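# Turn the pencil sharpener crank just over one revolution

## Task

Rotate the pencil sharpener's crank clockwise, as judged by someone facing the side that carries the crank, by slightly more than a single complete revolution. The turn only counts if the crank stays turned on its own at the end, not because the robot is holding it there.

## Robot and tools

Robot: two 7-joint arms, left_arm and right_arm, each ending in a parallel gripper. Everything uses one shared scene frame in metres. The origin is on the table surface midway between the arms, +z is up, +x points out over the table, and left_arm sits on the +y side. The names left and right say nothing about which side of an image an arm appears on.

Gripper geometry: the fingers point along the gripper's own +z axis and close along its x axis. The reported end_effector_position is the point midway between the finger pads; the fingertips extend 17.5 mm past it. Turning only the last joint (wrist roll) swings that point around a 25 mm radius circle.

execute_actions: takes "actions", a list holding zero or one item, and an optional "pictures" boolean (images come by default). An empty list sends nothing and just returns the state. A motion item is {"rows": [...], "steps": n}: 1 to 15 rows, n from 1 to 15 (15 if omitted), each step lasting 1/30 s. Row k is used on step k, and the final row is reused if there are more steps than rows. A wait item is {"steps": n} with n up to 300; it sends no command and returns once n steps have elapsed since the previous result, with your reply time included. The simulation keeps running while you compose a reply.

Each row is a single list of exactly 20 numbers covering both arms, even when one arm is idle. The first 10 are left_arm: 7 absolute joint target angles in radians (waist, shoulder, upper arm roll, elbow, forearm roll, wrist pitch, wrist roll, in the same order as the Joint positions line), then gripper position, force_limit and speed. The next 10 are right_arm in the same layout. The three gripper numbers are scaled values in [-1, 1].

Joint ranges in radians: waist ±6.283, shoulder ±2.250, upper arm roll ±6.283, elbow ±2.580, forearm roll ±6.283, wrist pitch ±2.100, wrist roll ±6.283. The true stop may differ by up to 0.013 either way. A call is rejected outright, with nothing sent, if any target exceeds a range end by more than 0.013 and lies further out than that joint's last reported angle. A target beyond the real stop is cut to the stop, and a line "joint sent to its limit" may follow (possibly about an earlier, still-running action); its absence does not prove there is room left.

Motion: joints are speed- and acceleration-limited and coordinated so they finish together; reversing a command makes them stop together. After a big move the arm may not yet be at the target when the result arrives. Each step the commanded angle is kept within a lead of the measured angle: 0.304 rad for the first four joints, 0.266 rad for the last three. If the targets would move the gripper more than 70 mm away from where it is measured, all joint targets are pulled back proportionally. Between calls the arms continue toward the last row sent until everything has nearly stopped (a stalled or very slow move counts) or a step is HELD; after that, only a new action moves them further.

Gripper values: position +1 is fully open (50 mm gap), about -0.65 puts the pads together, and -1 means close until an object blocks the fingers. force_limit per pad is roughly 20 N at -1, 102 N at 0 and 185 N at +1, and the actual grip may be up to about 17 % higher. speed is the rate the gap changes: 20 mm/s at -1, 85 at 0, 150 at +1. Stopped fingers ignore new force or speed values until the position number changes by 0.01 or more, so to grip more gently, open first and then close again. To keep a gripper unchanged, repeat its last three numbers; a 0 is a real command. object_status: 0 moving, 1 blocked while opening, 2 blocked while closing (a grip), 3 reached the requested opening or pads met (usually nothing held). Any new position number resets it to 0 for a moment. After a grip lost or loosened the fingers re-close automatically, except with force_limit -1, where the status stays 2 even if the object is gone. Gripping something fixed off-centre lets the grip fade, within a minute at force_limit -1. position_measured is in counts; opening in mm ≈ (250 - counts) × 0.202.

Result lines: the state line `left_arm: …` | `right_arm: …` gives each end_effector_position (m) and end_effector_quat_wxyz; these can be off, more so at full reach. Joint positions (rad) and Joint velocities (rad/s) come in one block per arm. Joint torques include contact and load effects but have per-arm offsets, scale and noise. "joint command not followed" means a clearance check altered or blocked joint targets on some steps; the rest of the row still ran. HELD flags steps on which your row was not sent in full.

Faults: load limits are 49.1 N m for waist, shoulder, upper arm roll and elbow, 30.9 N m for the three wrist joints; reaching one freezes that arm for 10 s and drops the rest of the call. Holding loads heats motors: MOTOR HOT appears from 60 °C, and at 75 °C an OVER-TEMPERATURE FAULT lets the arm sag until it cools.

zoom_image: {"camera": one of cam_high, cam_left_wrist, cam_right_wrist, "region": [x0, y0, x1, y1]} in pixels of that camera's 896x504 image, (0,0) top-left, region at most 504x504. It returns a closer look at the latest image.

Cameras have pinhole+radial calibration with T_world_to_cam matrices; cam_high sits near [1.07, 0.74, 1.15]. Wrist camera poses follow the reported joints. Expect errors of a few millimetres and up to a couple of degrees.

finished_scene: {"scene": current scene number}. It ends the scene permanently and reports success. Answering without any tool call also ends things.

Avoid: arms colliding or pressing each other, hard shoves, slamming, knocking the sharpener over, dropping objects, and jerky or wasteful motion. Release the crank before finishing so its position holds without the robot.

Each tool is called after ">>>" as name([rows], argument=value, ...), one row to a line, values as JSON.

## Session

>>> execute_actions(actions=[])

Scene clock: 0.00 s of 4600.00 s.
left_arm: end_effector_position=(+0.4220, +0.0011, +0.3819) position_measured=3 object_status=3 end_effector_quat_wxyz=(+0.005, +0.827, -0.555, -0.089) | right_arm: end_effector_position=(+0.3377, -0.1110, +0.2363) position_measured=3 object_status=3 end_effector_quat_wxyz=(-0.304, +0.941, -0.126, -0.078)
Joint positions: left_arm=[ 0.53   0.586  0.495  0.804 -0.231  1.974 -0.407] | right_arm=[-0.527  0.271  0.396  2.026 -0.837  1.13   0.213]
Joint velocities: left_arm=[-0.002  0.     0.    -0.     0.     0.     0.   ] | right_arm=[-0.    -0.    -0.001 -0.    -0.    -0.    -0.001]
Joint torques (N m, as the joint torque sensors report them, + toward a larger angle): no reading
camera_calibration (this result's frames):
cam_left_wrist: T_world_to_cam=[[0.365781, -0.921354, -0.131572, -0.107805], [-0.912633, -0.382798, 0.143411, 0.356675], [-0.182498, 0.0676196, -0.980878, 0.617446], [0, 0, 0, 1]] pos_world=[0.477629, -0.00454371, 0.540304]
cam_right_wrist: T_world_to_cam=[[0.956676, -0.148761, -0.250282, -0.269917], [-0.260236, -0.822389, -0.505918, 0.139629], [-0.130568, 0.549132, -0.825473, 0.468987], [0, 0, 0, 1]] pos_world=[0.355794, -0.182859, 0.390222]

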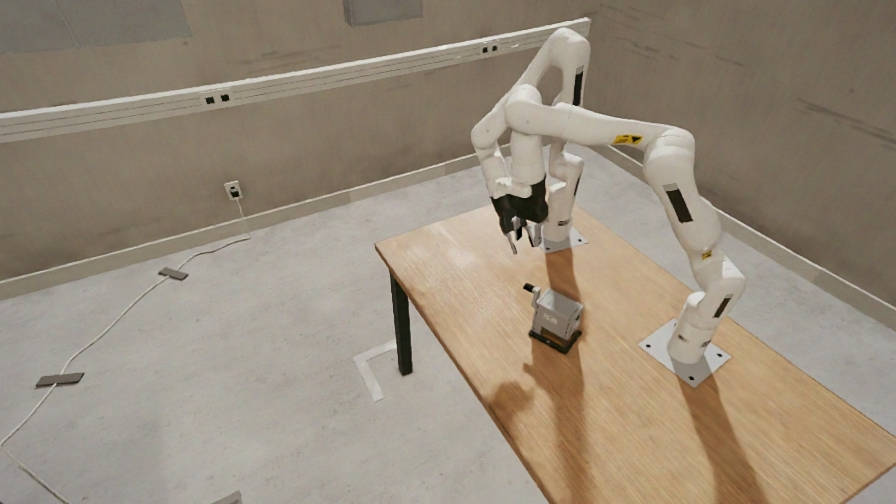

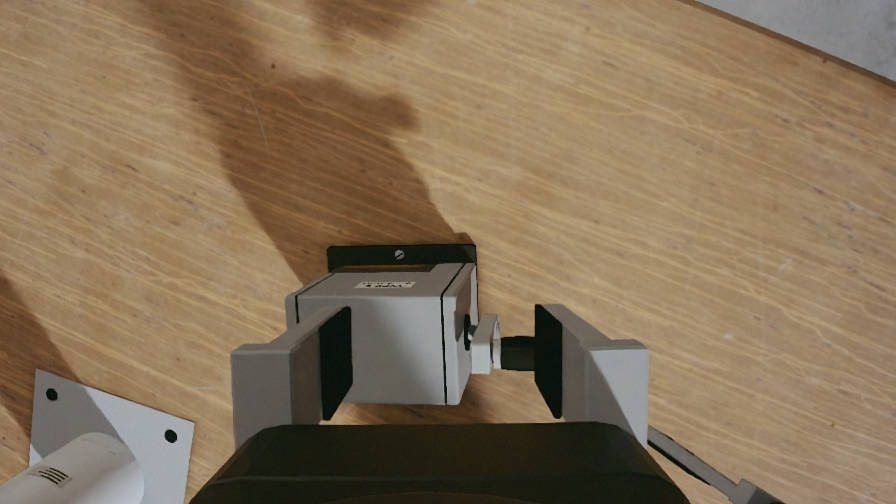

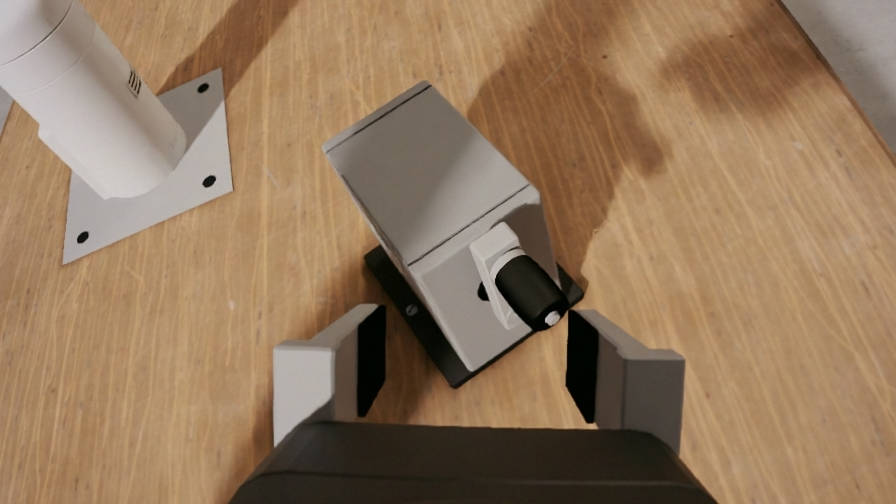

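>>> execute_actions([
  {"rows":[[-0.6,0.3,0.495,1.2,-0.231,1.6,-0.407,1,0,0,0.067,0.85,0,1.448,-0.974,1.63,2.0,1,0,0]],"steps":15},
], pictures=false)

>>> execute_actions([
  {"steps":45},
], pictures=false)

>>> execute_actions([
  {"rows":[[-0.6,0.3,0.495,1.2,-0.231,1.6,-0.407,1,0,0,0.067,1.19,0,1.448,-0.974,1.63,2.0,1,0,0]],"steps":15},
], pictures=false)

>>> execute_actions([
  {"steps":15},
])

Scene clock: 31.50 s of 4600.00 s.
left_arm: end_effector_position=(+0.4823, +0.1487, +0.3956) position_measured=3 object_status=3 end_effector_quat_wxyz=(-0.028, +0.908, -0.418, +0.008) | right_arm: end_effector_position=(+0.4260, -0.1072, +0.2512) position_measured=3 object_status=3 end_effector_quat_wxyz=(-0.482, +0.866, +0.037, -0.127)
Joint positions: left_arm=[ 0.149  0.367  0.496  1.099 -0.231  1.699 -0.407] | right_arm=[-0.089  0.705  0.058  1.594 -0.957  1.506  0.608]
Joint velocities: left_arm=[-0.957 -0.238 -0.001  0.386 -0.002 -0.386  0.001] | right_arm=[ 0.905  0.837 -0.333 -0.91  -0.101  0.756  1.207]
Joint torques (N m, as the joint torque sensors report them, + toward a larger angle): left_arm=[ -0.23 -16.77   1.11  -9.91  -0.34   0.15   0.18] | right_arm=[ -1.02 -22.38  -1.22  -5.    -2.     2.92  -0.43]
Steps of this call (steps 1 to 90: nothing new was sent; then 28.00 s passed at rest; steps 91 to 105: all 15 steps of this action). Readings (joint positions | what the end effector reports):
91: left_arm=[0.529 0.585 0.495 0.805 -0.230 1.973 -0.407] | right_arm=[-0.526 0.273 0.396 2.026 -0.837 1.131 0.214] | left_arm position_measured=3 object_status=3 | right_arm position_measured=3 object_status=3
92: left_arm=[0.523 0.579 0.496 0.811 -0.230 1.969 -0.407] | right_arm=[-0.519 0.279 0.391 2.021 -0.839 1.135 0.217] | left_arm position_measured=3 object_status=3 | right_arm position_measured=3 object_status=3
94: left_arm=[0.494 0.552 0.497 0.837 -0.229 1.947 -0.407] | right_arm=[-0.488 0.308 0.367 1.995 -0.850 1.157 0.239] | left_arm position_measured=3 object_status=3 | right_arm position_measured=3 object_status=3
98: left_arm=[0.377 0.458 0.497 0.949 -0.230 1.848 -0.407] | right_arm=[-0.365 0.431 0.249 1.877 -0.900 1.261 0.342] | left_arm position_measured=3 object_status=3 | right_arm position_measured=3 object_status=3
105: the state above

Scene clock: 33.00 s of 4600.00 s.
left_arm: end_effector_position=(+0.4521, +0.4865, +0.3952) position_measured=3 object_status=3 end_effector_quat_wxyz=(-0.054, +0.996, -0.067, +0.021) | right_arm: end_effector_position=(+0.4380, -0.1689, +0.2368) position_measured=3 object_status=3 end_effector_quat_wxyz=(-0.501, +0.630, +0.541, +0.243)
Joint positions: left_arm=[-0.6    0.3    0.495  1.2   -0.231  1.6   -0.407] | right_arm=[ 0.067  0.85  -0.     1.448 -0.974  1.63   2.   ]
Joint velocities: left_arm=[-0.001 -0.    -0.001 -0.    -0.    -0.    -0.   ] | right_arm=[ 0. -0.  0.  0. -0. -0. -0.]
Joint torques (N m, as the joint torque sensors report them, + toward a larger angle): left_arm=[  0.03 -14.81   0.87 -10.45  -0.36  -0.24   0.05] | right_arm=[  0.29 -21.05  -1.16  -5.33  -2.36   2.61  -0.35]
Steps of this call (steps 1 to 45: the robot went on to your last target). Readings (joint positions | what the end effector reports):
1: left_arm=[0.117 0.360 0.496 1.111 -0.231 1.687 -0.407] | right_arm=[-0.062 0.731 0.048 1.566 -0.960 1.529 0.648] | left_arm position_measured=3 object_status=3 | right_arm position_measured=3 object_status=3
2: left_arm=[0.085 0.353 0.495 1.122 -0.231 1.676 -0.407] | right_arm=[-0.038 0.752 0.040 1.543 -0.963 1.549 0.689] | left_arm position_measured=3 object_status=3 | right_arm position_measured=3 object_status=3
4: left_arm=[0.022 0.342 0.495 1.139 -0.231 1.659 -0.407] | right_arm=[-0.003 0.785 0.026 1.509 -0.967 1.578 0.770] | left_arm position_measured=3 object_status=3 | right_arm position_measured=3 object_status=3
8: left_arm=[-0.104 0.327 0.495 1.163 -0.231 1.635 -0.407] | right_arm=[0.037 0.822 0.011 1.473 -0.971 1.609 0.933] | left_arm position_measured=3 object_status=3 | right_arm position_measured=3 object_status=3
45: the state above

Scene clock: 33.50 s of 4600.00 s.
left_arm: end_effector_position=(+0.4521, +0.4865, +0.3952) position_measured=3 object_status=3 end_effector_quat_wxyz=(-0.054, +0.996, -0.067, +0.021) | right_arm: end_effector_position=(+0.4023, -0.1616, +0.1136) position_measured=3 object_status=3 end_effector_quat_wxyz=(+0.601, -0.644, -0.446, -0.157)
Joint positions: left_arm=[-0.6    0.3    0.495  1.2   -0.231  1.6   -0.407] | right_arm=[ 0.067  1.176  0.001  1.449 -0.973  1.629  2.   ]
Joint velocities: left_arm=[ 0.    -0.    -0.    -0.     0.001  0.     0.   ] | right_arm=[-0.001  0.244  0.001  0.008  0.002 -0.     0.001]
Joint torques (N m, as the joint torque sensors report them, + toward a larger angle): left_arm=[ -0.19 -14.98   0.85 -10.4   -0.44  -0.33   0.07] | right_arm=[  0.45 -27.25  -2.12  -3.77  -1.96   3.97  -0.3 ]
Steps of this call (steps 1 to 15: all 15 steps of this action). Readings (joint positions | what the end effector reports):
1: left_arm=[-0.600 0.300 0.495 1.200 -0.231 1.600 -0.407] | right_arm=[0.067 0.851 -0.000 1.448 -0.974 1.630 2.000] | left_arm position_measured=3 object_status=3 | right_arm position_measured=3 object_status=3
2: left_arm=[-0.600 0.300 0.495 1.200 -0.231 1.600 -0.407] | right_arm=[0.067 0.856 -0.000 1.447 -0.975 1.631 2.000] | left_arm position_measured=3 object_status=3 | right_arm position_measured=3 object_status=3
4: left_arm=[-0.600 0.300 0.495 1.200 -0.231 1.600 -0.407] | right_arm=[0.067 0.884 -0.001 1.446 -0.975 1.631 2.000] | left_arm position_measured=3 object_status=3 | right_arm position_measured=3 object_status=3
8: left_arm=[-0.600 0.300 0.495 1.200 -0.231 1.600 -0.407] | right_arm=[0.067 1.002 -0.000 1.446 -0.975 1.630 2.000] | left_arm position_measured=3 object_status=3 | right_arm position_measured=3 object_status=3
15: the state above

Scene clock: 34.00 s of 4600.00 s.
left_arm: end_effector_position=(+0.4521, +0.4865, +0.3952) position_measured=3 object_status=3 end_effector_quat_wxyz=(-0.054, +0.996, -0.067, +0.021) | right_arm: end_effector_position=(+0.4005, -0.1609, +0.1094) position_measured=3 object_status=3 end_effector_quat_wxyz=(+0.606, -0.644, -0.442, -0.154)
Joint positions: left_arm=[-0.6    0.3    0.495  1.2   -0.231  1.6   -0.407] | right_arm=[ 0.067  1.19   0.     1.448 -0.974  1.63   2.   ]
Joint velocities: left_arm=[-0.    -0.    -0.002  0.001 -0.    -0.    -0.   ] | right_arm=[ 0.     0.002 -0.    -0.    -0.    -0.    -0.   ]
Joint torques (N m, as the joint torque sensors report them, + toward a larger angle): left_arm=[ -0.11 -15.01   0.88 -10.12  -0.39  -0.33   0.14] | right_arm=[  0.32 -21.74  -1.78  -2.41  -1.47   3.31  -0.26]
Steps of this call (steps 1 to 15: the robot went on to your last target). Readings (joint positions | what the end effector reports):
1: left_arm=[-0.600 0.300 0.495 1.200 -0.231 1.600 -0.407] | right_arm=[0.067 1.182 0.001 1.449 -0.973 1.629 2.000] | left_arm position_measured=3 object_status=3 | right_arm position_measured=3 object_status=3
2: left_arm=[-0.600 0.300 0.495 1.200 -0.231 1.600 -0.407] | right_arm=[0.067 1.183 0.000 1.449 -0.973 1.629 2.000] | left_arm position_measured=3 object_status=3 | right_arm position_measured=3 object_status=3
4: left_arm=[-0.600 0.300 0.495 1.200 -0.231 1.600 -0.407] | right_arm=[0.067 1.186 0.000 1.448 -0.974 1.630 2.000] | left_arm position_measured=3 object_status=3 | right_arm position_measured=3 object_status=3
8: left_arm=[-0.600 0.300 0.495 1.200 -0.231 1.600 -0.407] | right_arm=[0.067 1.189 0.000 1.448 -0.974 1.630 2.000] | left_arm position_measured=3 object_status=3 | right_arm position_measured=3 object_status=3
15: the state above
camera_calibration (this result's frames):
cam_left_wrist: T_world_to_cam=[[0.989059, -0.141135, 0.0429236, -0.400202], [-0.137694, -0.987656, -0.0746773, 0.59813], [0.0529333, 0.0679499, -0.996284, 0.502713], [0, 0, 0, 1]] pos_world=[0.451572, 0.500105, 0.562689]
cam_right_wrist: T_world_to_cam=[[0.532047, 0.42184, 0.734151, -0.214968], [0.786396, 0.0752118, -0.613126, -0.212254], [-0.313858, 0.903545, -0.291717, 0.471916], [0, 0, 0, 1]] pos_world=[0.429404, -0.319751, 0.165347]

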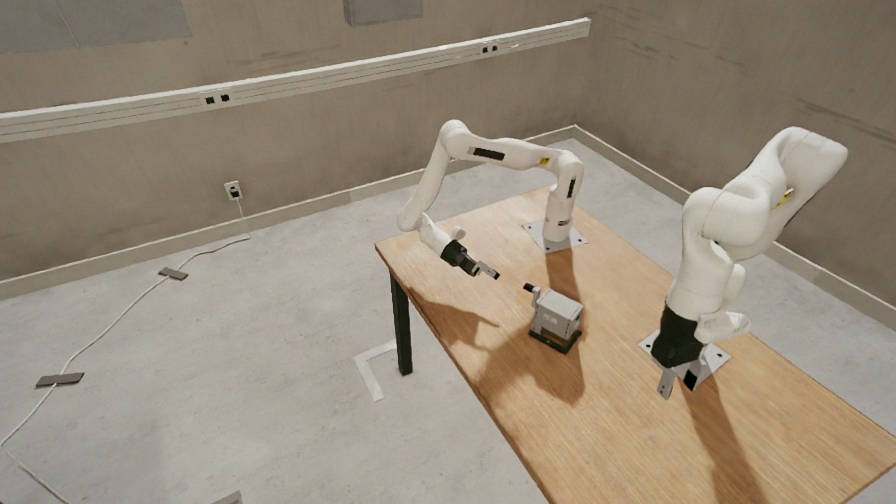

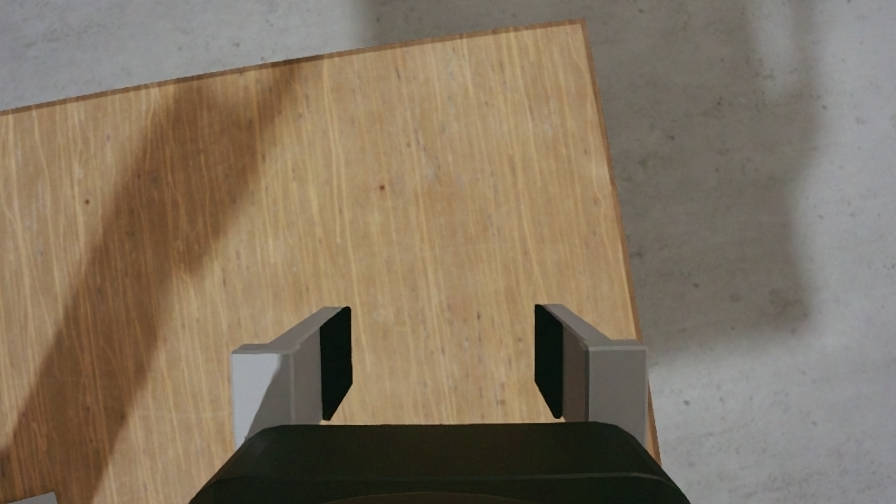

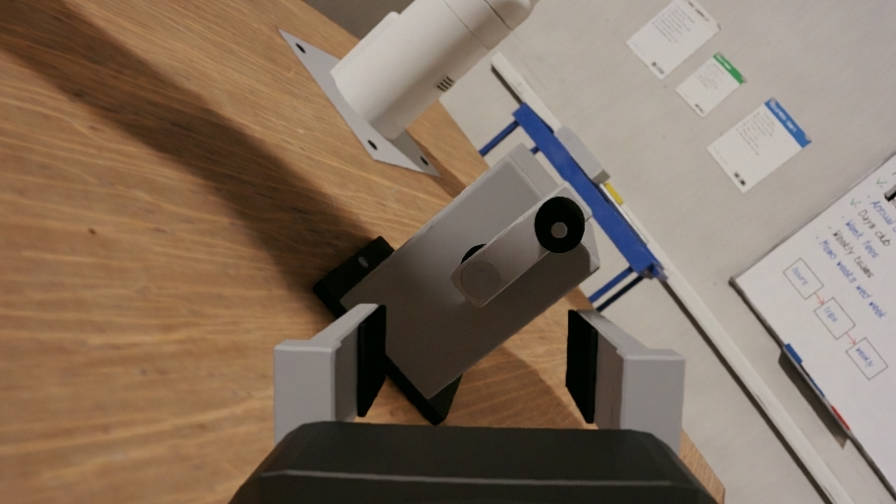

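>>> execute_actions([
  {"rows":[[-0.6,0.3,0.495,1.2,-0.231,1.6,-0.407,1,0,0,-0.06,1.175,0,1.555,-1.048,1.56,1.15,1,0,0]],"steps":15},
], pictures=false)

>>> execute_actions([
  {"steps":15},
])

Scene clock: 52.93 s of 4600.00 s.
left_arm: end_effector_position=(+0.4521, +0.4865, +0.3952) position_measured=3 object_status=3 end_effector_quat_wxyz=(-0.054, +0.996, -0.067, +0.021) | right_arm: end_effector_position=(+0.3838, -0.0957, +0.1131) position_measured=3 object_status=3 end_effector_quat_wxyz=(-0.628, +0.732, +0.263, -0.031)
Joint positions: left_arm=[-0.6    0.3    0.495  1.2   -0.231  1.6   -0.407] | right_arm=[-0.05   1.176 -0.     1.547 -1.043  1.565  1.499]
Joint velocities: left_arm=[ 0.     0.    -0.001  0.     0.001 -0.     0.001] | right_arm=[-0.065 -0.009  0.003  0.052 -0.035 -0.033 -1.216]
Joint torques (N m, as the joint torque sensors report them, + toward a larger angle): left_arm=[ -0.07 -15.     1.05 -10.36  -0.34  -0.36   0.05] | right_arm=[  0.87 -21.47  -1.45  -2.11  -1.33   3.47  -0.28]
Steps of this call (steps 1 to 15: the robot went on to your last target; steps 16 to 90: nothing new was sent; then 15.43 s passed at rest; steps 91 to 105: all 15 steps of this action). Readings (joint positions | what the end effector reports):
91: left_arm=[-0.600 0.300 0.495 1.200 -0.231 1.600 -0.407] | right_arm=[0.066 1.190 0.000 1.448 -0.974 1.630 1.999] | left_arm position_measured=3 object_status=3 | right_arm position_measured=3 object_status=3
92: left_arm=[-0.600 0.300 0.495 1.200 -0.231 1.600 -0.407] | right_arm=[0.061 1.189 0.001 1.452 -0.976 1.627 1.991] | left_arm position_measured=3 object_status=3 | right_arm position_measured=3 object_status=3
94: left_arm=[-0.600 0.300 0.495 1.200 -0.231 1.600 -0.407] | right_arm=[0.036 1.185 0.003 1.472 -0.990 1.615 1.943] | left_arm position_measured=3 object_status=3 | right_arm position_measured=3 object_status=3
98: left_arm=[-0.600 0.300 0.495 1.200 -0.231 1.600 -0.407] | right_arm=[-0.017 1.180 -0.001 1.518 -1.023 1.584 1.784] | left_arm position_measured=3 object_status=3 | right_arm position_measured=3 object_status=3
105: the state above

Scene clock: 53.43 s of 4600.00 s.
left_arm: end_effector_position=(+0.4521, +0.4865, +0.3952) position_measured=3 object_status=3 end_effector_quat_wxyz=(-0.054, +0.996, -0.067, +0.021) | right_arm: end_effector_position=(+0.3891, -0.0875, +0.1138) position_measured=3 object_status=3 end_effector_quat_wxyz=(-0.612, +0.766, +0.132, -0.143)
Joint positions: left_arm=[-0.6    0.3    0.495  1.2   -0.231  1.6   -0.407] | right_arm=[-0.06   1.175 -0.     1.555 -1.048  1.56   1.15 ]
Joint velocities: left_arm=[ 0.001  0.    -0.001  0.     0.    -0.001 -0.001] | right_arm=[-0.001 -0.001  0.001  0.001  0.001 -0.     0.001]
Joint torques (N m, as the joint torque sensors report them, + toward a larger angle): left_arm=[ -0.03 -14.94   0.89 -10.18  -0.41  -0.29   0.12] | right_arm=[  0.51 -21.28  -1.81  -1.98  -1.39   3.4   -0.11]
Steps of this call (steps 1 to 15: the robot went on to your last target). Readings (joint positions | what the end effector reports):
1: left_arm=[-0.600 0.300 0.495 1.200 -0.231 1.600 -0.407] | right_arm=[-0.052 1.176 -0.000 1.549 -1.044 1.564 1.459] | left_arm position_measured=3 object_status=3 | right_arm position_measured=3 object_status=3
2: left_arm=[-0.600 0.300 0.495 1.200 -0.231 1.600 -0.407] | right_arm=[-0.053 1.176 -0.000 1.550 -1.045 1.563 1.418] | left_arm position_measured=3 object_status=3 | right_arm position_measured=3 object_status=3
4: left_arm=[-0.600 0.300 0.495 1.200 -0.231 1.600 -0.407] | right_arm=[-0.056 1.176 -0.000 1.552 -1.046 1.562 1.337] | left_arm position_measured=3 object_status=3 | right_arm position_measured=3 object_status=3
8: left_arm=[-0.600 0.300 0.495 1.200 -0.231 1.600 -0.407] | right_arm=[-0.059 1.175 -0.000 1.554 -1.048 1.560 1.184] | left_arm position_measured=3 object_status=3 | right_arm position_measured=3 object_status=3
15: the state above
camera_calibration (this result's frames):
cam_left_wrist: T_world_to_cam=[[0.989059, -0.141135, 0.0429235, -0.400202], [-0.137693, -0.987656, -0.0746775, 0.59813], [0.0529333, 0.0679502, -0.996284, 0.502713], [0, 0, 0, 1]] pos_world=[0.451572, 0.500105, 0.562689]
cam_right_wrist: T_world_to_cam=[[0.905168, 0.422215, -0.0490492, -0.299165], [0.0704977, -0.262921, -0.962238, 0.0825813], [-0.419168, 0.867529, -0.267753, 0.438363], [0, 0, 0, 1]] pos_world=[0.44872, -0.232268, 0.182162]

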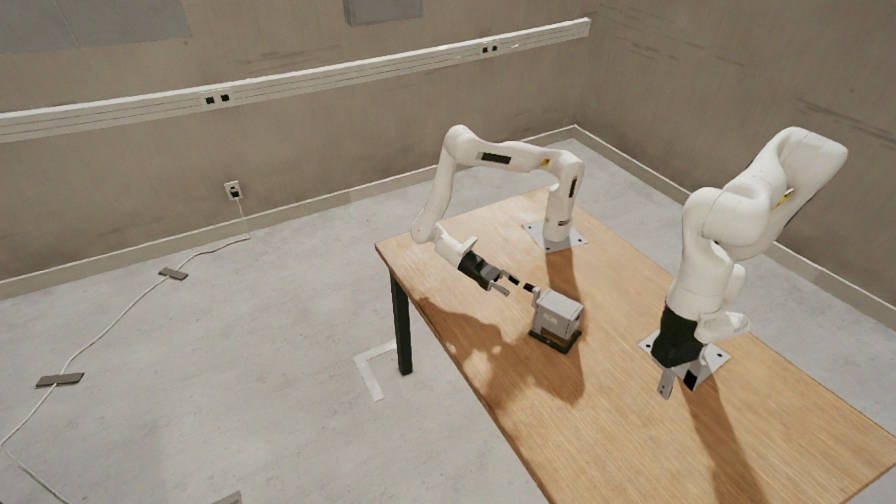

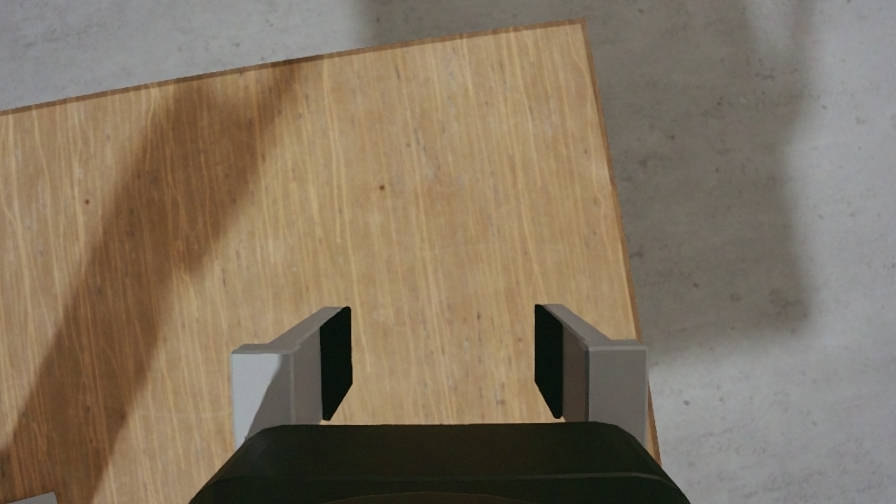

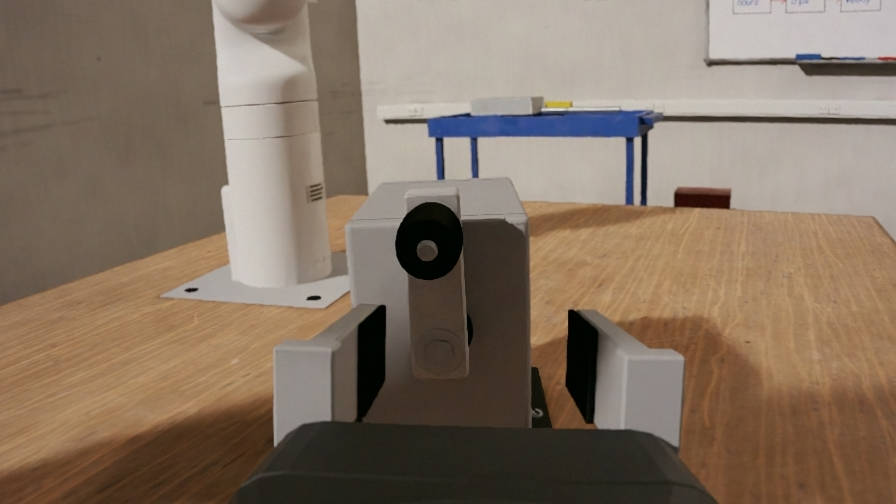

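>>> execute_actions([
  {"rows":[[-0.6,0.3,0.495,1.2,-0.231,1.6,-0.407,1,0,0,-0.165,1.139,0,1.66,-1.148,1.494,1.2,1,0,0]],"steps":15},
])

Scene clock: 67.60 s of 4600.00 s.
left_arm: end_effector_position=(+0.4521, +0.4865, +0.3952) position_measured=3 object_status=3 end_effector_quat_wxyz=(-0.054, +0.996, -0.067, +0.021) | right_arm: end_effector_position=(+0.3672, -0.0346, +0.1195) position_measured=3 object_status=3 end_effector_quat_wxyz=(-0.613, +0.766, +0.134, -0.141)
Joint positions: left_arm=[-0.6    0.3    0.495  1.2   -0.231  1.6   -0.407] | right_arm=[-0.164  1.14   0.     1.66  -1.148  1.494  1.2  ]
Joint velocities: left_arm=[ 0.001 -0.     0.001  0.     0.001  0.    -0.   ] | right_arm=[-0.011 -0.006 -0.002  0.002 -0.001 -0.     0.   ]
Joint torques (N m, as the joint torque sensors report them, + toward a larger angle): left_arm=[ -0.17 -15.1    0.89 -10.43  -0.4   -0.21   0.08] | right_arm=[  0.71 -20.63  -2.2   -1.78  -1.29   3.54  -0.19]
Steps of this call (steps 1 to 15: the robot went on to your last target; steps 16 to 90: nothing new was sent; then 10.67 s passed at rest; steps 91 to 105: all 15 steps of this action). Readings (joint positions | what the end effector reports):
91: left_arm=[-0.600 0.300 0.495 1.200 -0.231 1.600 -0.407] | right_arm=[-0.061 1.175 0.000 1.556 -1.049 1.560 1.150] | left_arm position_measured=3 object_status=3 | right_arm position_measured=3 object_status=3
92: left_arm=[-0.600 0.300 0.495 1.200 -0.231 1.600 -0.407] | right_arm=[-0.067 1.172 0.002 1.560 -1.052 1.556 1.152] | left_arm position_measured=3 object_status=3 | right_arm position_measured=3 object_status=3
94: left_arm=[-0.600 0.300 0.495 1.200 -0.231 1.600 -0.407] | right_arm=[-0.095 1.162 0.003 1.586 -1.076 1.540 1.164] | left_arm position_measured=3 object_status=3 | right_arm position_measured=3 object_status=3
98: left_arm=[-0.600 0.300 0.495 1.200 -0.231 1.600 -0.407] | right_arm=[-0.157 1.142 -0.003 1.653 -1.141 1.499 1.197] | left_arm position_measured=3 object_status=3 | right_arm position_measured=3 object_status=3
105: the state above
camera_calibration (this result's frames):
cam_left_wrist: T_world_to_cam=[[0.989059, -0.141135, 0.0429235, -0.400202], [-0.137693, -0.987656, -0.0746775, 0.59813], [0.0529332, 0.0679502, -0.996284, 0.502713], [0, 0, 0, 1]] pos_world=[0.451572, 0.500105, 0.562689]
cam_right_wrist: T_world_to_cam=[[0.905477, 0.422171, -0.0433945, -0.302199], [0.075427, -0.260708, -0.962467, 0.10177], [-0.417639, 0.868218, -0.267908, 0.384361], [0, 0, 0, 1]] pos_world=[0.426482, -0.179598, 0.18781]

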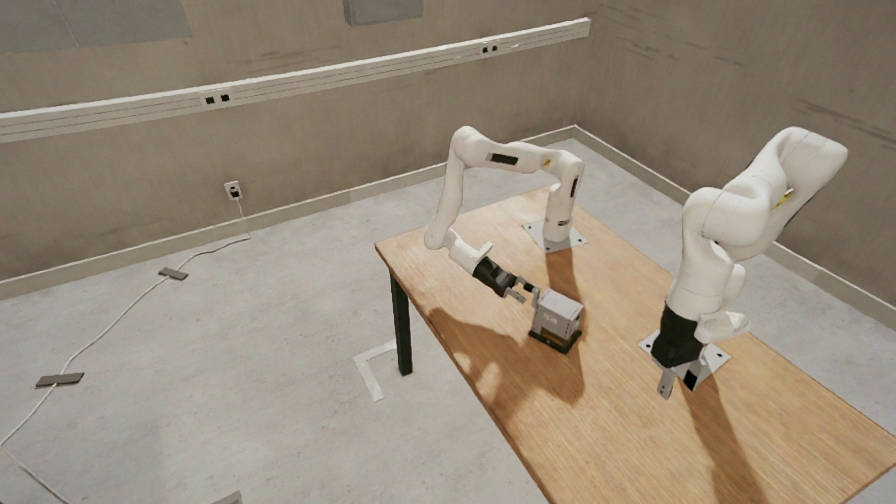

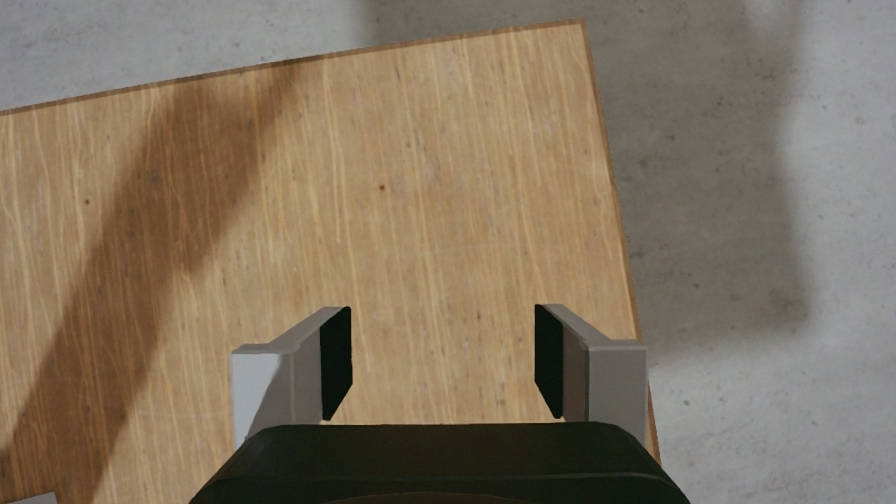

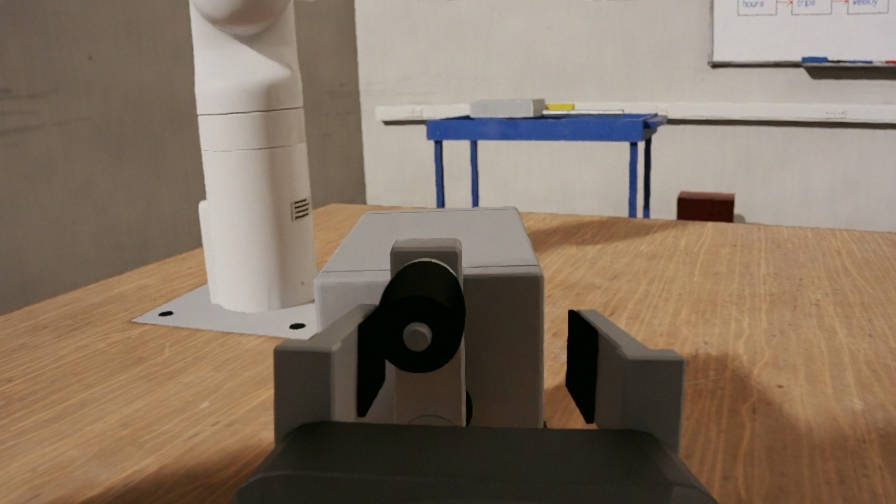

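>>> execute_actions([
  {"rows":[[-0.6,0.3,0.495,1.2,-0.231,1.6,-0.407,1,0,0,-0.184,1.177,0,1.699,-1.172,1.458,1.2,1,0,0]],"steps":15},
])

Scene clock: 76.63 s of 4600.00 s.
left_arm: end_effector_position=(+0.4521, +0.4865, +0.3952) position_measured=3 object_status=3 end_effector_quat_wxyz=(-0.054, +0.996, -0.067, +0.021) | right_arm: end_effector_position=(+0.3519, -0.0251, +0.0977) position_measured=3 object_status=3 end_effector_quat_wxyz=(-0.607, +0.770, +0.108, -0.162)
Joint positions: left_arm=[-0.6    0.3    0.495  1.2   -0.231  1.6   -0.407] | right_arm=[-0.184  1.177 -0.     1.699 -1.172  1.458  1.2  ]
Joint velocities: left_arm=[ 0.002 -0.     0.     0.     0.     0.     0.   ] | right_arm=[-0.001  0.002  0.001  0.     0.     0.     0.   ]
Joint torques (N m, as the joint torque sensors report them, + toward a larger angle): left_arm=[ -0.12 -15.05   1.   -10.45  -0.37  -0.22   0.15] | right_arm=[  0.59 -20.79  -2.01  -1.04  -1.04   3.29  -0.15]
Steps of this call (steps 1 to 15: the robot went on to your last target; steps 16 to 90: nothing new was sent; then 5.53 s passed at rest; steps 91 to 105: all 15 steps of this action). Readings (joint positions | what the end effector reports):
91: left_arm=[-0.600 0.300 0.495 1.200 -0.231 1.600 -0.407] | right_arm=[-0.165 1.140 0.000 1.661 -1.148 1.494 1.200] | left_arm position_measured=3 object_status=3 | right_arm position_measured=3 object_status=3
92: left_arm=[-0.600 0.300 0.495 1.200 -0.231 1.600 -0.407] | right_arm=[-0.168 1.145 0.000 1.665 -1.152 1.490 1.200] | left_arm position_measured=3 object_status=3 | right_arm position_measured=3 object_status=3
94: left_arm=[-0.600 0.300 0.495 1.200 -0.231 1.600 -0.407] | right_arm=[-0.179 1.167 0.000 1.686 -1.165 1.470 1.200] | left_arm position_measured=3 object_status=3 | right_arm position_measured=3 object_status=3
98: left_arm=[-0.600 0.300 0.495 1.200 -0.231 1.600 -0.407] | right_arm=[-0.183 1.176 -0.000 1.699 -1.172 1.458 1.200] | left_arm position_measured=3 object_status=3 | right_arm position_measured=3 object_status=3
105: the state above
camera_calibration (this result's frames):
cam_left_wrist: T_world_to_cam=[[0.989059, -0.141135, 0.0429236, -0.400202], [-0.137693, -0.987656, -0.0746774, 0.59813], [0.0529333, 0.0679501, -0.996284, 0.502713], [0, 0, 0, 1]] pos_world=[0.451572, 0.500105, 0.562689]
cam_right_wrist: T_world_to_cam=[[0.906094, 0.408617, -0.109666, -0.28741], [0.0132483, -0.286487, -0.957992, 0.105231], [-0.42287, 0.866578, -0.264998, 0.365368], [0, 0, 0, 1]] pos_world=[0.41353, -0.169032, 0.166113]

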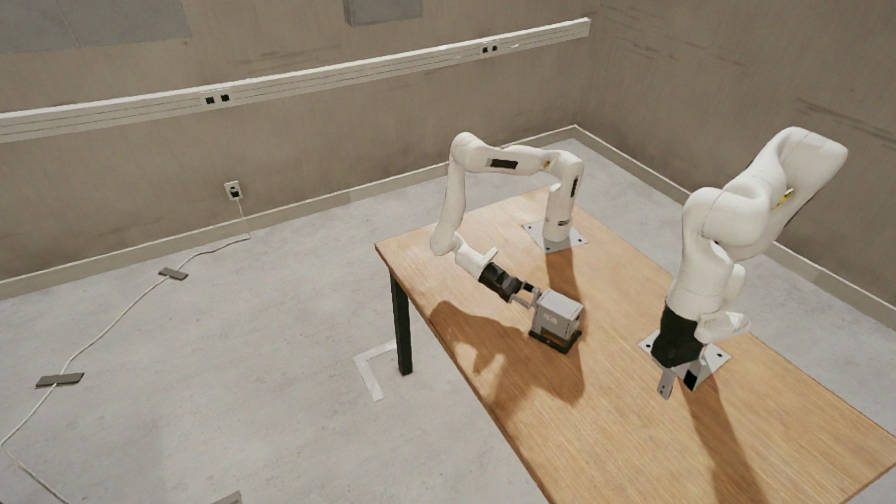

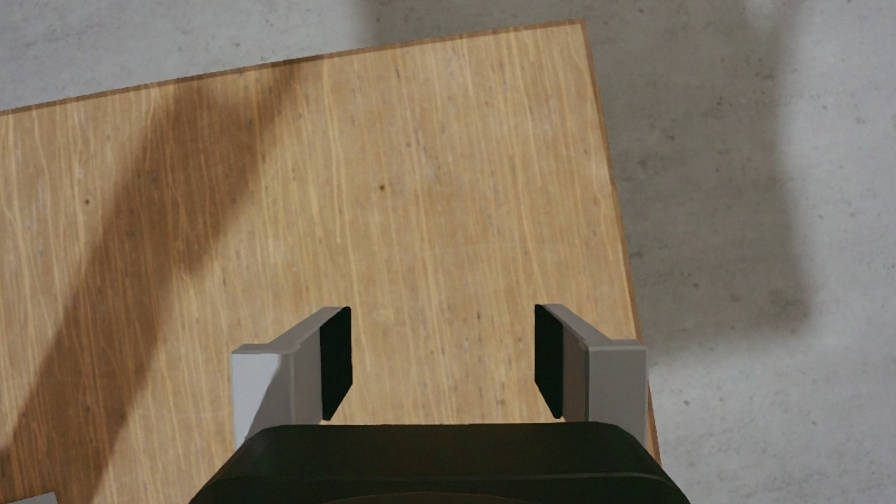

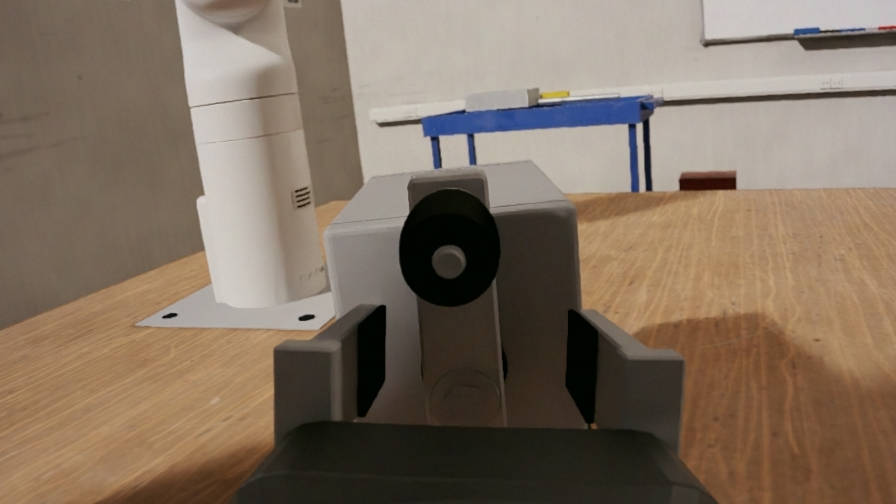

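>>> execute_actions([
  {"rows":[[-0.6,0.3,0.495,1.2,-0.231,1.6,-0.407,1,0,0,-0.204,1.15,0,1.719,-1.191,1.446,1.2,1,0,0]],"steps":12},
])

>>> execute_actions([
  {"rows":[[-0.6,0.3,0.495,1.2,-0.231,1.6,-0.407,1,0,0,-0.204,1.15,0,1.719,-1.191,1.446,-0.4,1,0,0]],"steps":15},
], pictures=false)

>>> execute_actions([
  {"steps":35},
])

Scene clock: 85.80 s of 4600.00 s.
left_arm: end_effector_position=(+0.4521, +0.4865, +0.3952) position_measured=3 object_status=3 end_effector_quat_wxyz=(-0.054, +0.996, -0.067, +0.021) | right_arm: end_effector_position=(+0.3505, -0.0159, +0.1055) position_measured=3 object_status=3 end_effector_quat_wxyz=(-0.605, +0.773, +0.111, -0.157)
Joint positions: left_arm=[-0.6    0.3    0.495  1.2   -0.231  1.6   -0.407] | right_arm=[-0.204  1.15   0.     1.719 -1.191  1.446  1.2  ]
Joint velocities: left_arm=[ 0.     0.     0.    -0.001  0.001 -0.     0.   ] | right_arm=[-0.002 -0.004 -0.001  0.001 -0.001 -0.     0.   ]
Joint torques (N m, as the joint torque sensors report them, + toward a larger angle): left_arm=[ -0.21 -15.02   1.02 -10.2   -0.41  -0.32   0.09] | right_arm=[  0.07 -20.37  -1.81  -1.28  -0.94   3.62  -0.16]
Steps of this call (steps 1 to 15: the robot went on to your last target; steps 16 to 90: nothing new was sent; then 5.77 s passed at rest; steps 91 to 102: all 12 steps of this action). Readings (joint positions | what the end effector reports):
91: left_arm=[-0.600 0.300 0.495 1.200 -0.231 1.600 -0.407] | right_arm=[-0.185 1.176 0.000 1.700 -1.172 1.458 1.200] | left_arm position_measured=3 object_status=3 | right_arm position_measured=3 object_status=3
92: left_arm=[-0.600 0.300 0.495 1.200 -0.231 1.600 -0.407] | right_arm=[-0.189 1.170 0.001 1.703 -1.175 1.455 1.200] | left_arm position_measured=3 object_status=3 | right_arm position_measured=3 object_status=3
94: left_arm=[-0.600 0.300 0.495 1.200 -0.231 1.600 -0.407] | right_arm=[-0.202 1.153 0.000 1.716 -1.188 1.448 1.200] | left_arm position_measured=3 object_status=3 | right_arm position_measured=3 object_status=3
98: left_arm=[-0.600 0.300 0.495 1.200 -0.231 1.600 -0.407] | right_arm=[-0.203 1.151 -0.000 1.719 -1.191 1.446 1.200] | left_arm position_measured=3 object_status=3 | right_arm position_measured=3 object_status=3
102: the state above
camera_calibration (this result's frames):
cam_left_wrist: T_world_to_cam=[[0.989059, -0.141135, 0.0429235, -0.400202], [-0.137694, -0.987656, -0.0746773, 0.59813], [0.0529332, 0.06795, -0.996284, 0.502713], [0, 0, 0, 1]] pos_world=[0.451572, 0.500105, 0.562689]
cam_right_wrist: T_world_to_cam=[[0.907881, 0.406763, -0.10147, -0.290487], [0.0236614, -0.291371, -0.956318, 0.111441], [-0.41856, 0.865821, -0.274154, 0.35834], [0, 0, 0, 1]] pos_world=[0.411078, -0.159629, 0.175338]

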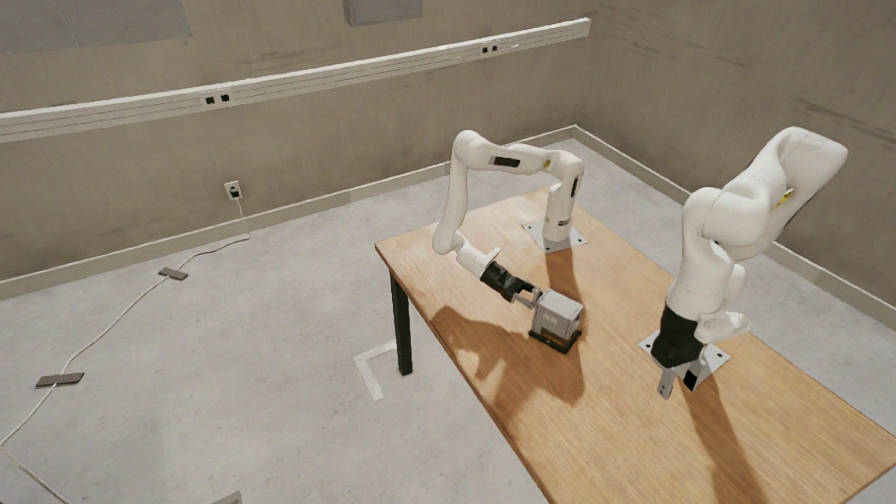

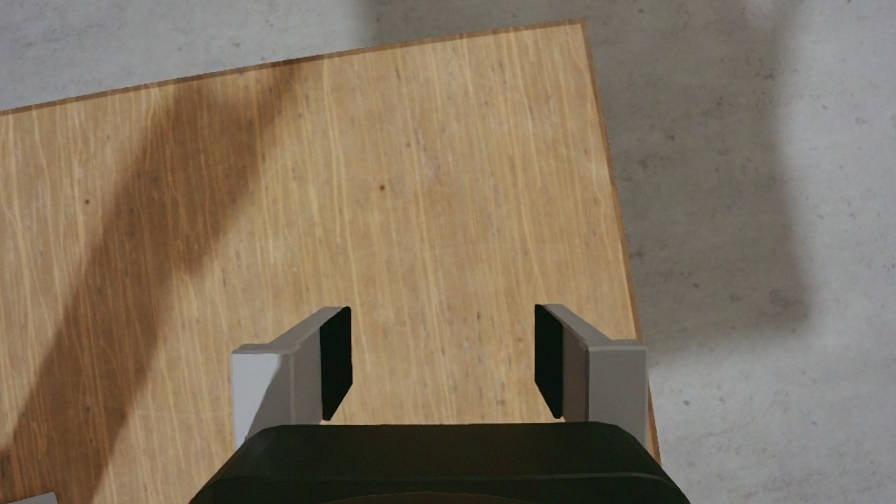

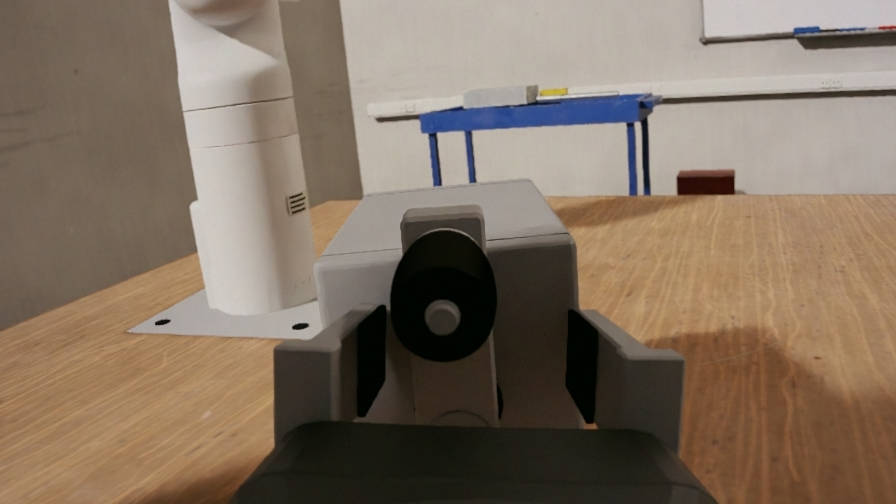

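Scene clock: 86.30 s of 4600.00 s.
left_arm: end_effector_position=(+0.4521, +0.4865, +0.3952) position_measured=3 object_status=3 end_effector_quat_wxyz=(-0.054, +0.996, -0.067, +0.021) | right_arm: end_effector_position=(+0.3609, -0.0126, +0.1010) position_measured=3 object_status=3 end_effector_quat_wxyz=(-0.547, +0.776, -0.084, -0.303)
Joint positions: left_arm=[-0.6    0.3    0.495  1.2   -0.231  1.6   -0.407] | right_arm=[-0.204  1.15   0.     1.72  -1.19   1.446  0.699]
Joint velocities: left_arm=[-0.     0.     0.    -0.001  0.     0.     0.   ] | right_arm=[ 0.001  0.001  0.003  0.003  0.004  0.001 -1.216]
Joint torques (N m, as the joint torque sensors report them, + toward a larger angle): left_arm=[  0.03 -15.1    1.06 -10.46  -0.3   -0.3    0.03] | right_arm=[  0.05 -20.86  -1.96  -1.91  -1.54   3.59  -0.21]
Steps of this call (steps 1 to 15: all 15 steps of this action). Readings (joint positions | what the end effector reports):
1: left_arm=[-0.600 0.300 0.495 1.200 -0.231 1.600 -0.407] | right_arm=[-0.204 1.150 -0.000 1.719 -1.191 1.446 1.199] | left_arm position_measured=3 object_status=3 | right_arm position_measured=3 object_status=3
2: left_arm=[-0.600 0.300 0.495 1.200 -0.231 1.600 -0.407] | right_arm=[-0.204 1.150 -0.000 1.719 -1.191 1.446 1.191] | left_arm position_measured=3 object_status=3 | right_arm position_measured=3 object_status=3
4: left_arm=[-0.600 0.300 0.495 1.200 -0.231 1.600 -0.407] | right_arm=[-0.204 1.150 -0.000 1.719 -1.191 1.446 1.143] | left_arm position_measured=3 object_status=3 | right_arm position_measured=3 object_status=3
8: left_arm=[-0.600 0.300 0.495 1.200 -0.231 1.600 -0.407] | right_arm=[-0.204 1.150 0.000 1.719 -1.191 1.446 0.984] | left_arm position_measured=3 object_status=3 | right_arm position_measured=3 object_status=3
15: the state above

Scene clock: 87.47 s of 4600.00 s.
left_arm: end_effector_position=(+0.4521, +0.4865, +0.3952) position_measured=3 object_status=3 end_effector_quat_wxyz=(-0.054, +0.996, -0.067, +0.021) | right_arm: end_effector_position=(+0.3727, -0.0127, +0.0785) position_measured=3 object_status=3 end_effector_quat_wxyz=(-0.309, +0.618, -0.476, -0.544)
Joint positions: left_arm=[-0.6    0.3    0.495  1.2   -0.231  1.6   -0.407] | right_arm=[-0.205  1.15  -0.001  1.719 -1.191  1.447 -0.4  ]
Joint velocities: left_arm=[ 0.     0.     0.    -0.    -0.     0.     0.001] | right_arm=[ 0. -0.  0.  0.  0. -0. -0.]
Joint torques (N m, as the joint torque sensors report them, + toward a larger angle): left_arm=[ -0.01 -15.02   1.11 -10.33  -0.28  -0.28   0.03] | right_arm=[  0.64 -20.16  -1.37  -1.37  -1.17   3.13  -0.15]
Steps of this call (steps 1 to 35: the robot went on to your last target). Readings (joint positions | what the end effector reports):
1: left_arm=[-0.600 0.300 0.495 1.200 -0.231 1.600 -0.407] | right_arm=[-0.204 1.150 0.000 1.720 -1.190 1.446 0.659] | left_arm position_measured=3 object_status=3 | right_arm position_measured=3 object_status=3
2: left_arm=[-0.600 0.300 0.495 1.200 -0.231 1.600 -0.407] | right_arm=[-0.204 1.150 0.000 1.720 -1.190 1.446 0.618] | left_arm position_measured=3 object_status=3 | right_arm position_measured=3 object_status=3
4: left_arm=[-0.600 0.300 0.495 1.200 -0.231 1.600 -0.407] | right_arm=[-0.204 1.150 0.000 1.720 -1.190 1.446 0.537] | left_arm position_measured=3 object_status=3 | right_arm position_measured=3 object_status=3
8: left_arm=[-0.600 0.300 0.495 1.200 -0.231 1.600 -0.407] | right_arm=[-0.204 1.150 0.000 1.720 -1.190 1.446 0.374] | left_arm position_measured=3 object_status=3 | right_arm position_measured=3 object_status=3
35: the state above
camera_calibration (this result's frames):
cam_left_wrist: T_world_to_cam=[[0.989059, -0.141135, 0.0429234, -0.400202], [-0.137694, -0.987656, -0.0746773, 0.59813], [0.0529331, 0.06795, -0.996284, 0.502713], [0, 0, 0, 1]] pos_world=[0.451572, 0.500105, 0.562689]
cam_right_wrist: T_world_to_cam=[[-0.0463846, -0.204635, -0.977739, 0.101991], [-0.900189, -0.415732, 0.129716, 0.343528], [-0.433022, 0.886167, -0.164927, 0.354453], [0, 0, 0, 1]] pos_world=[0.467457, -0.150418, 0.113618]

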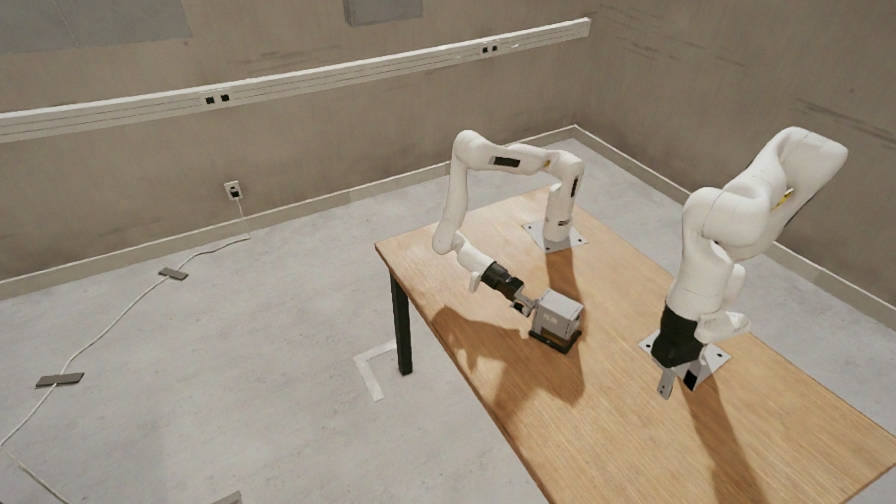

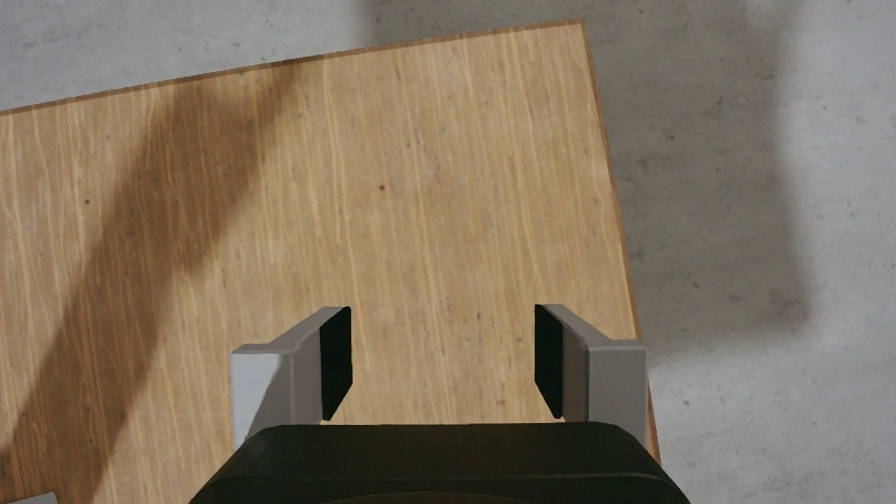

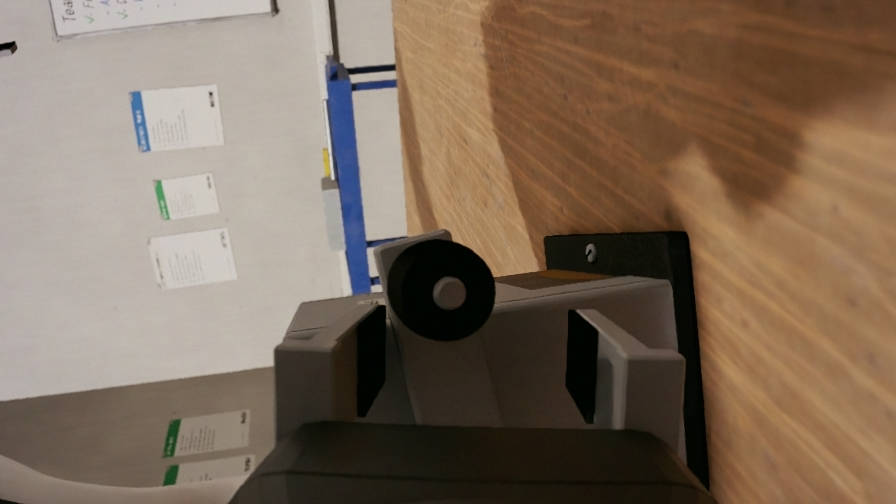

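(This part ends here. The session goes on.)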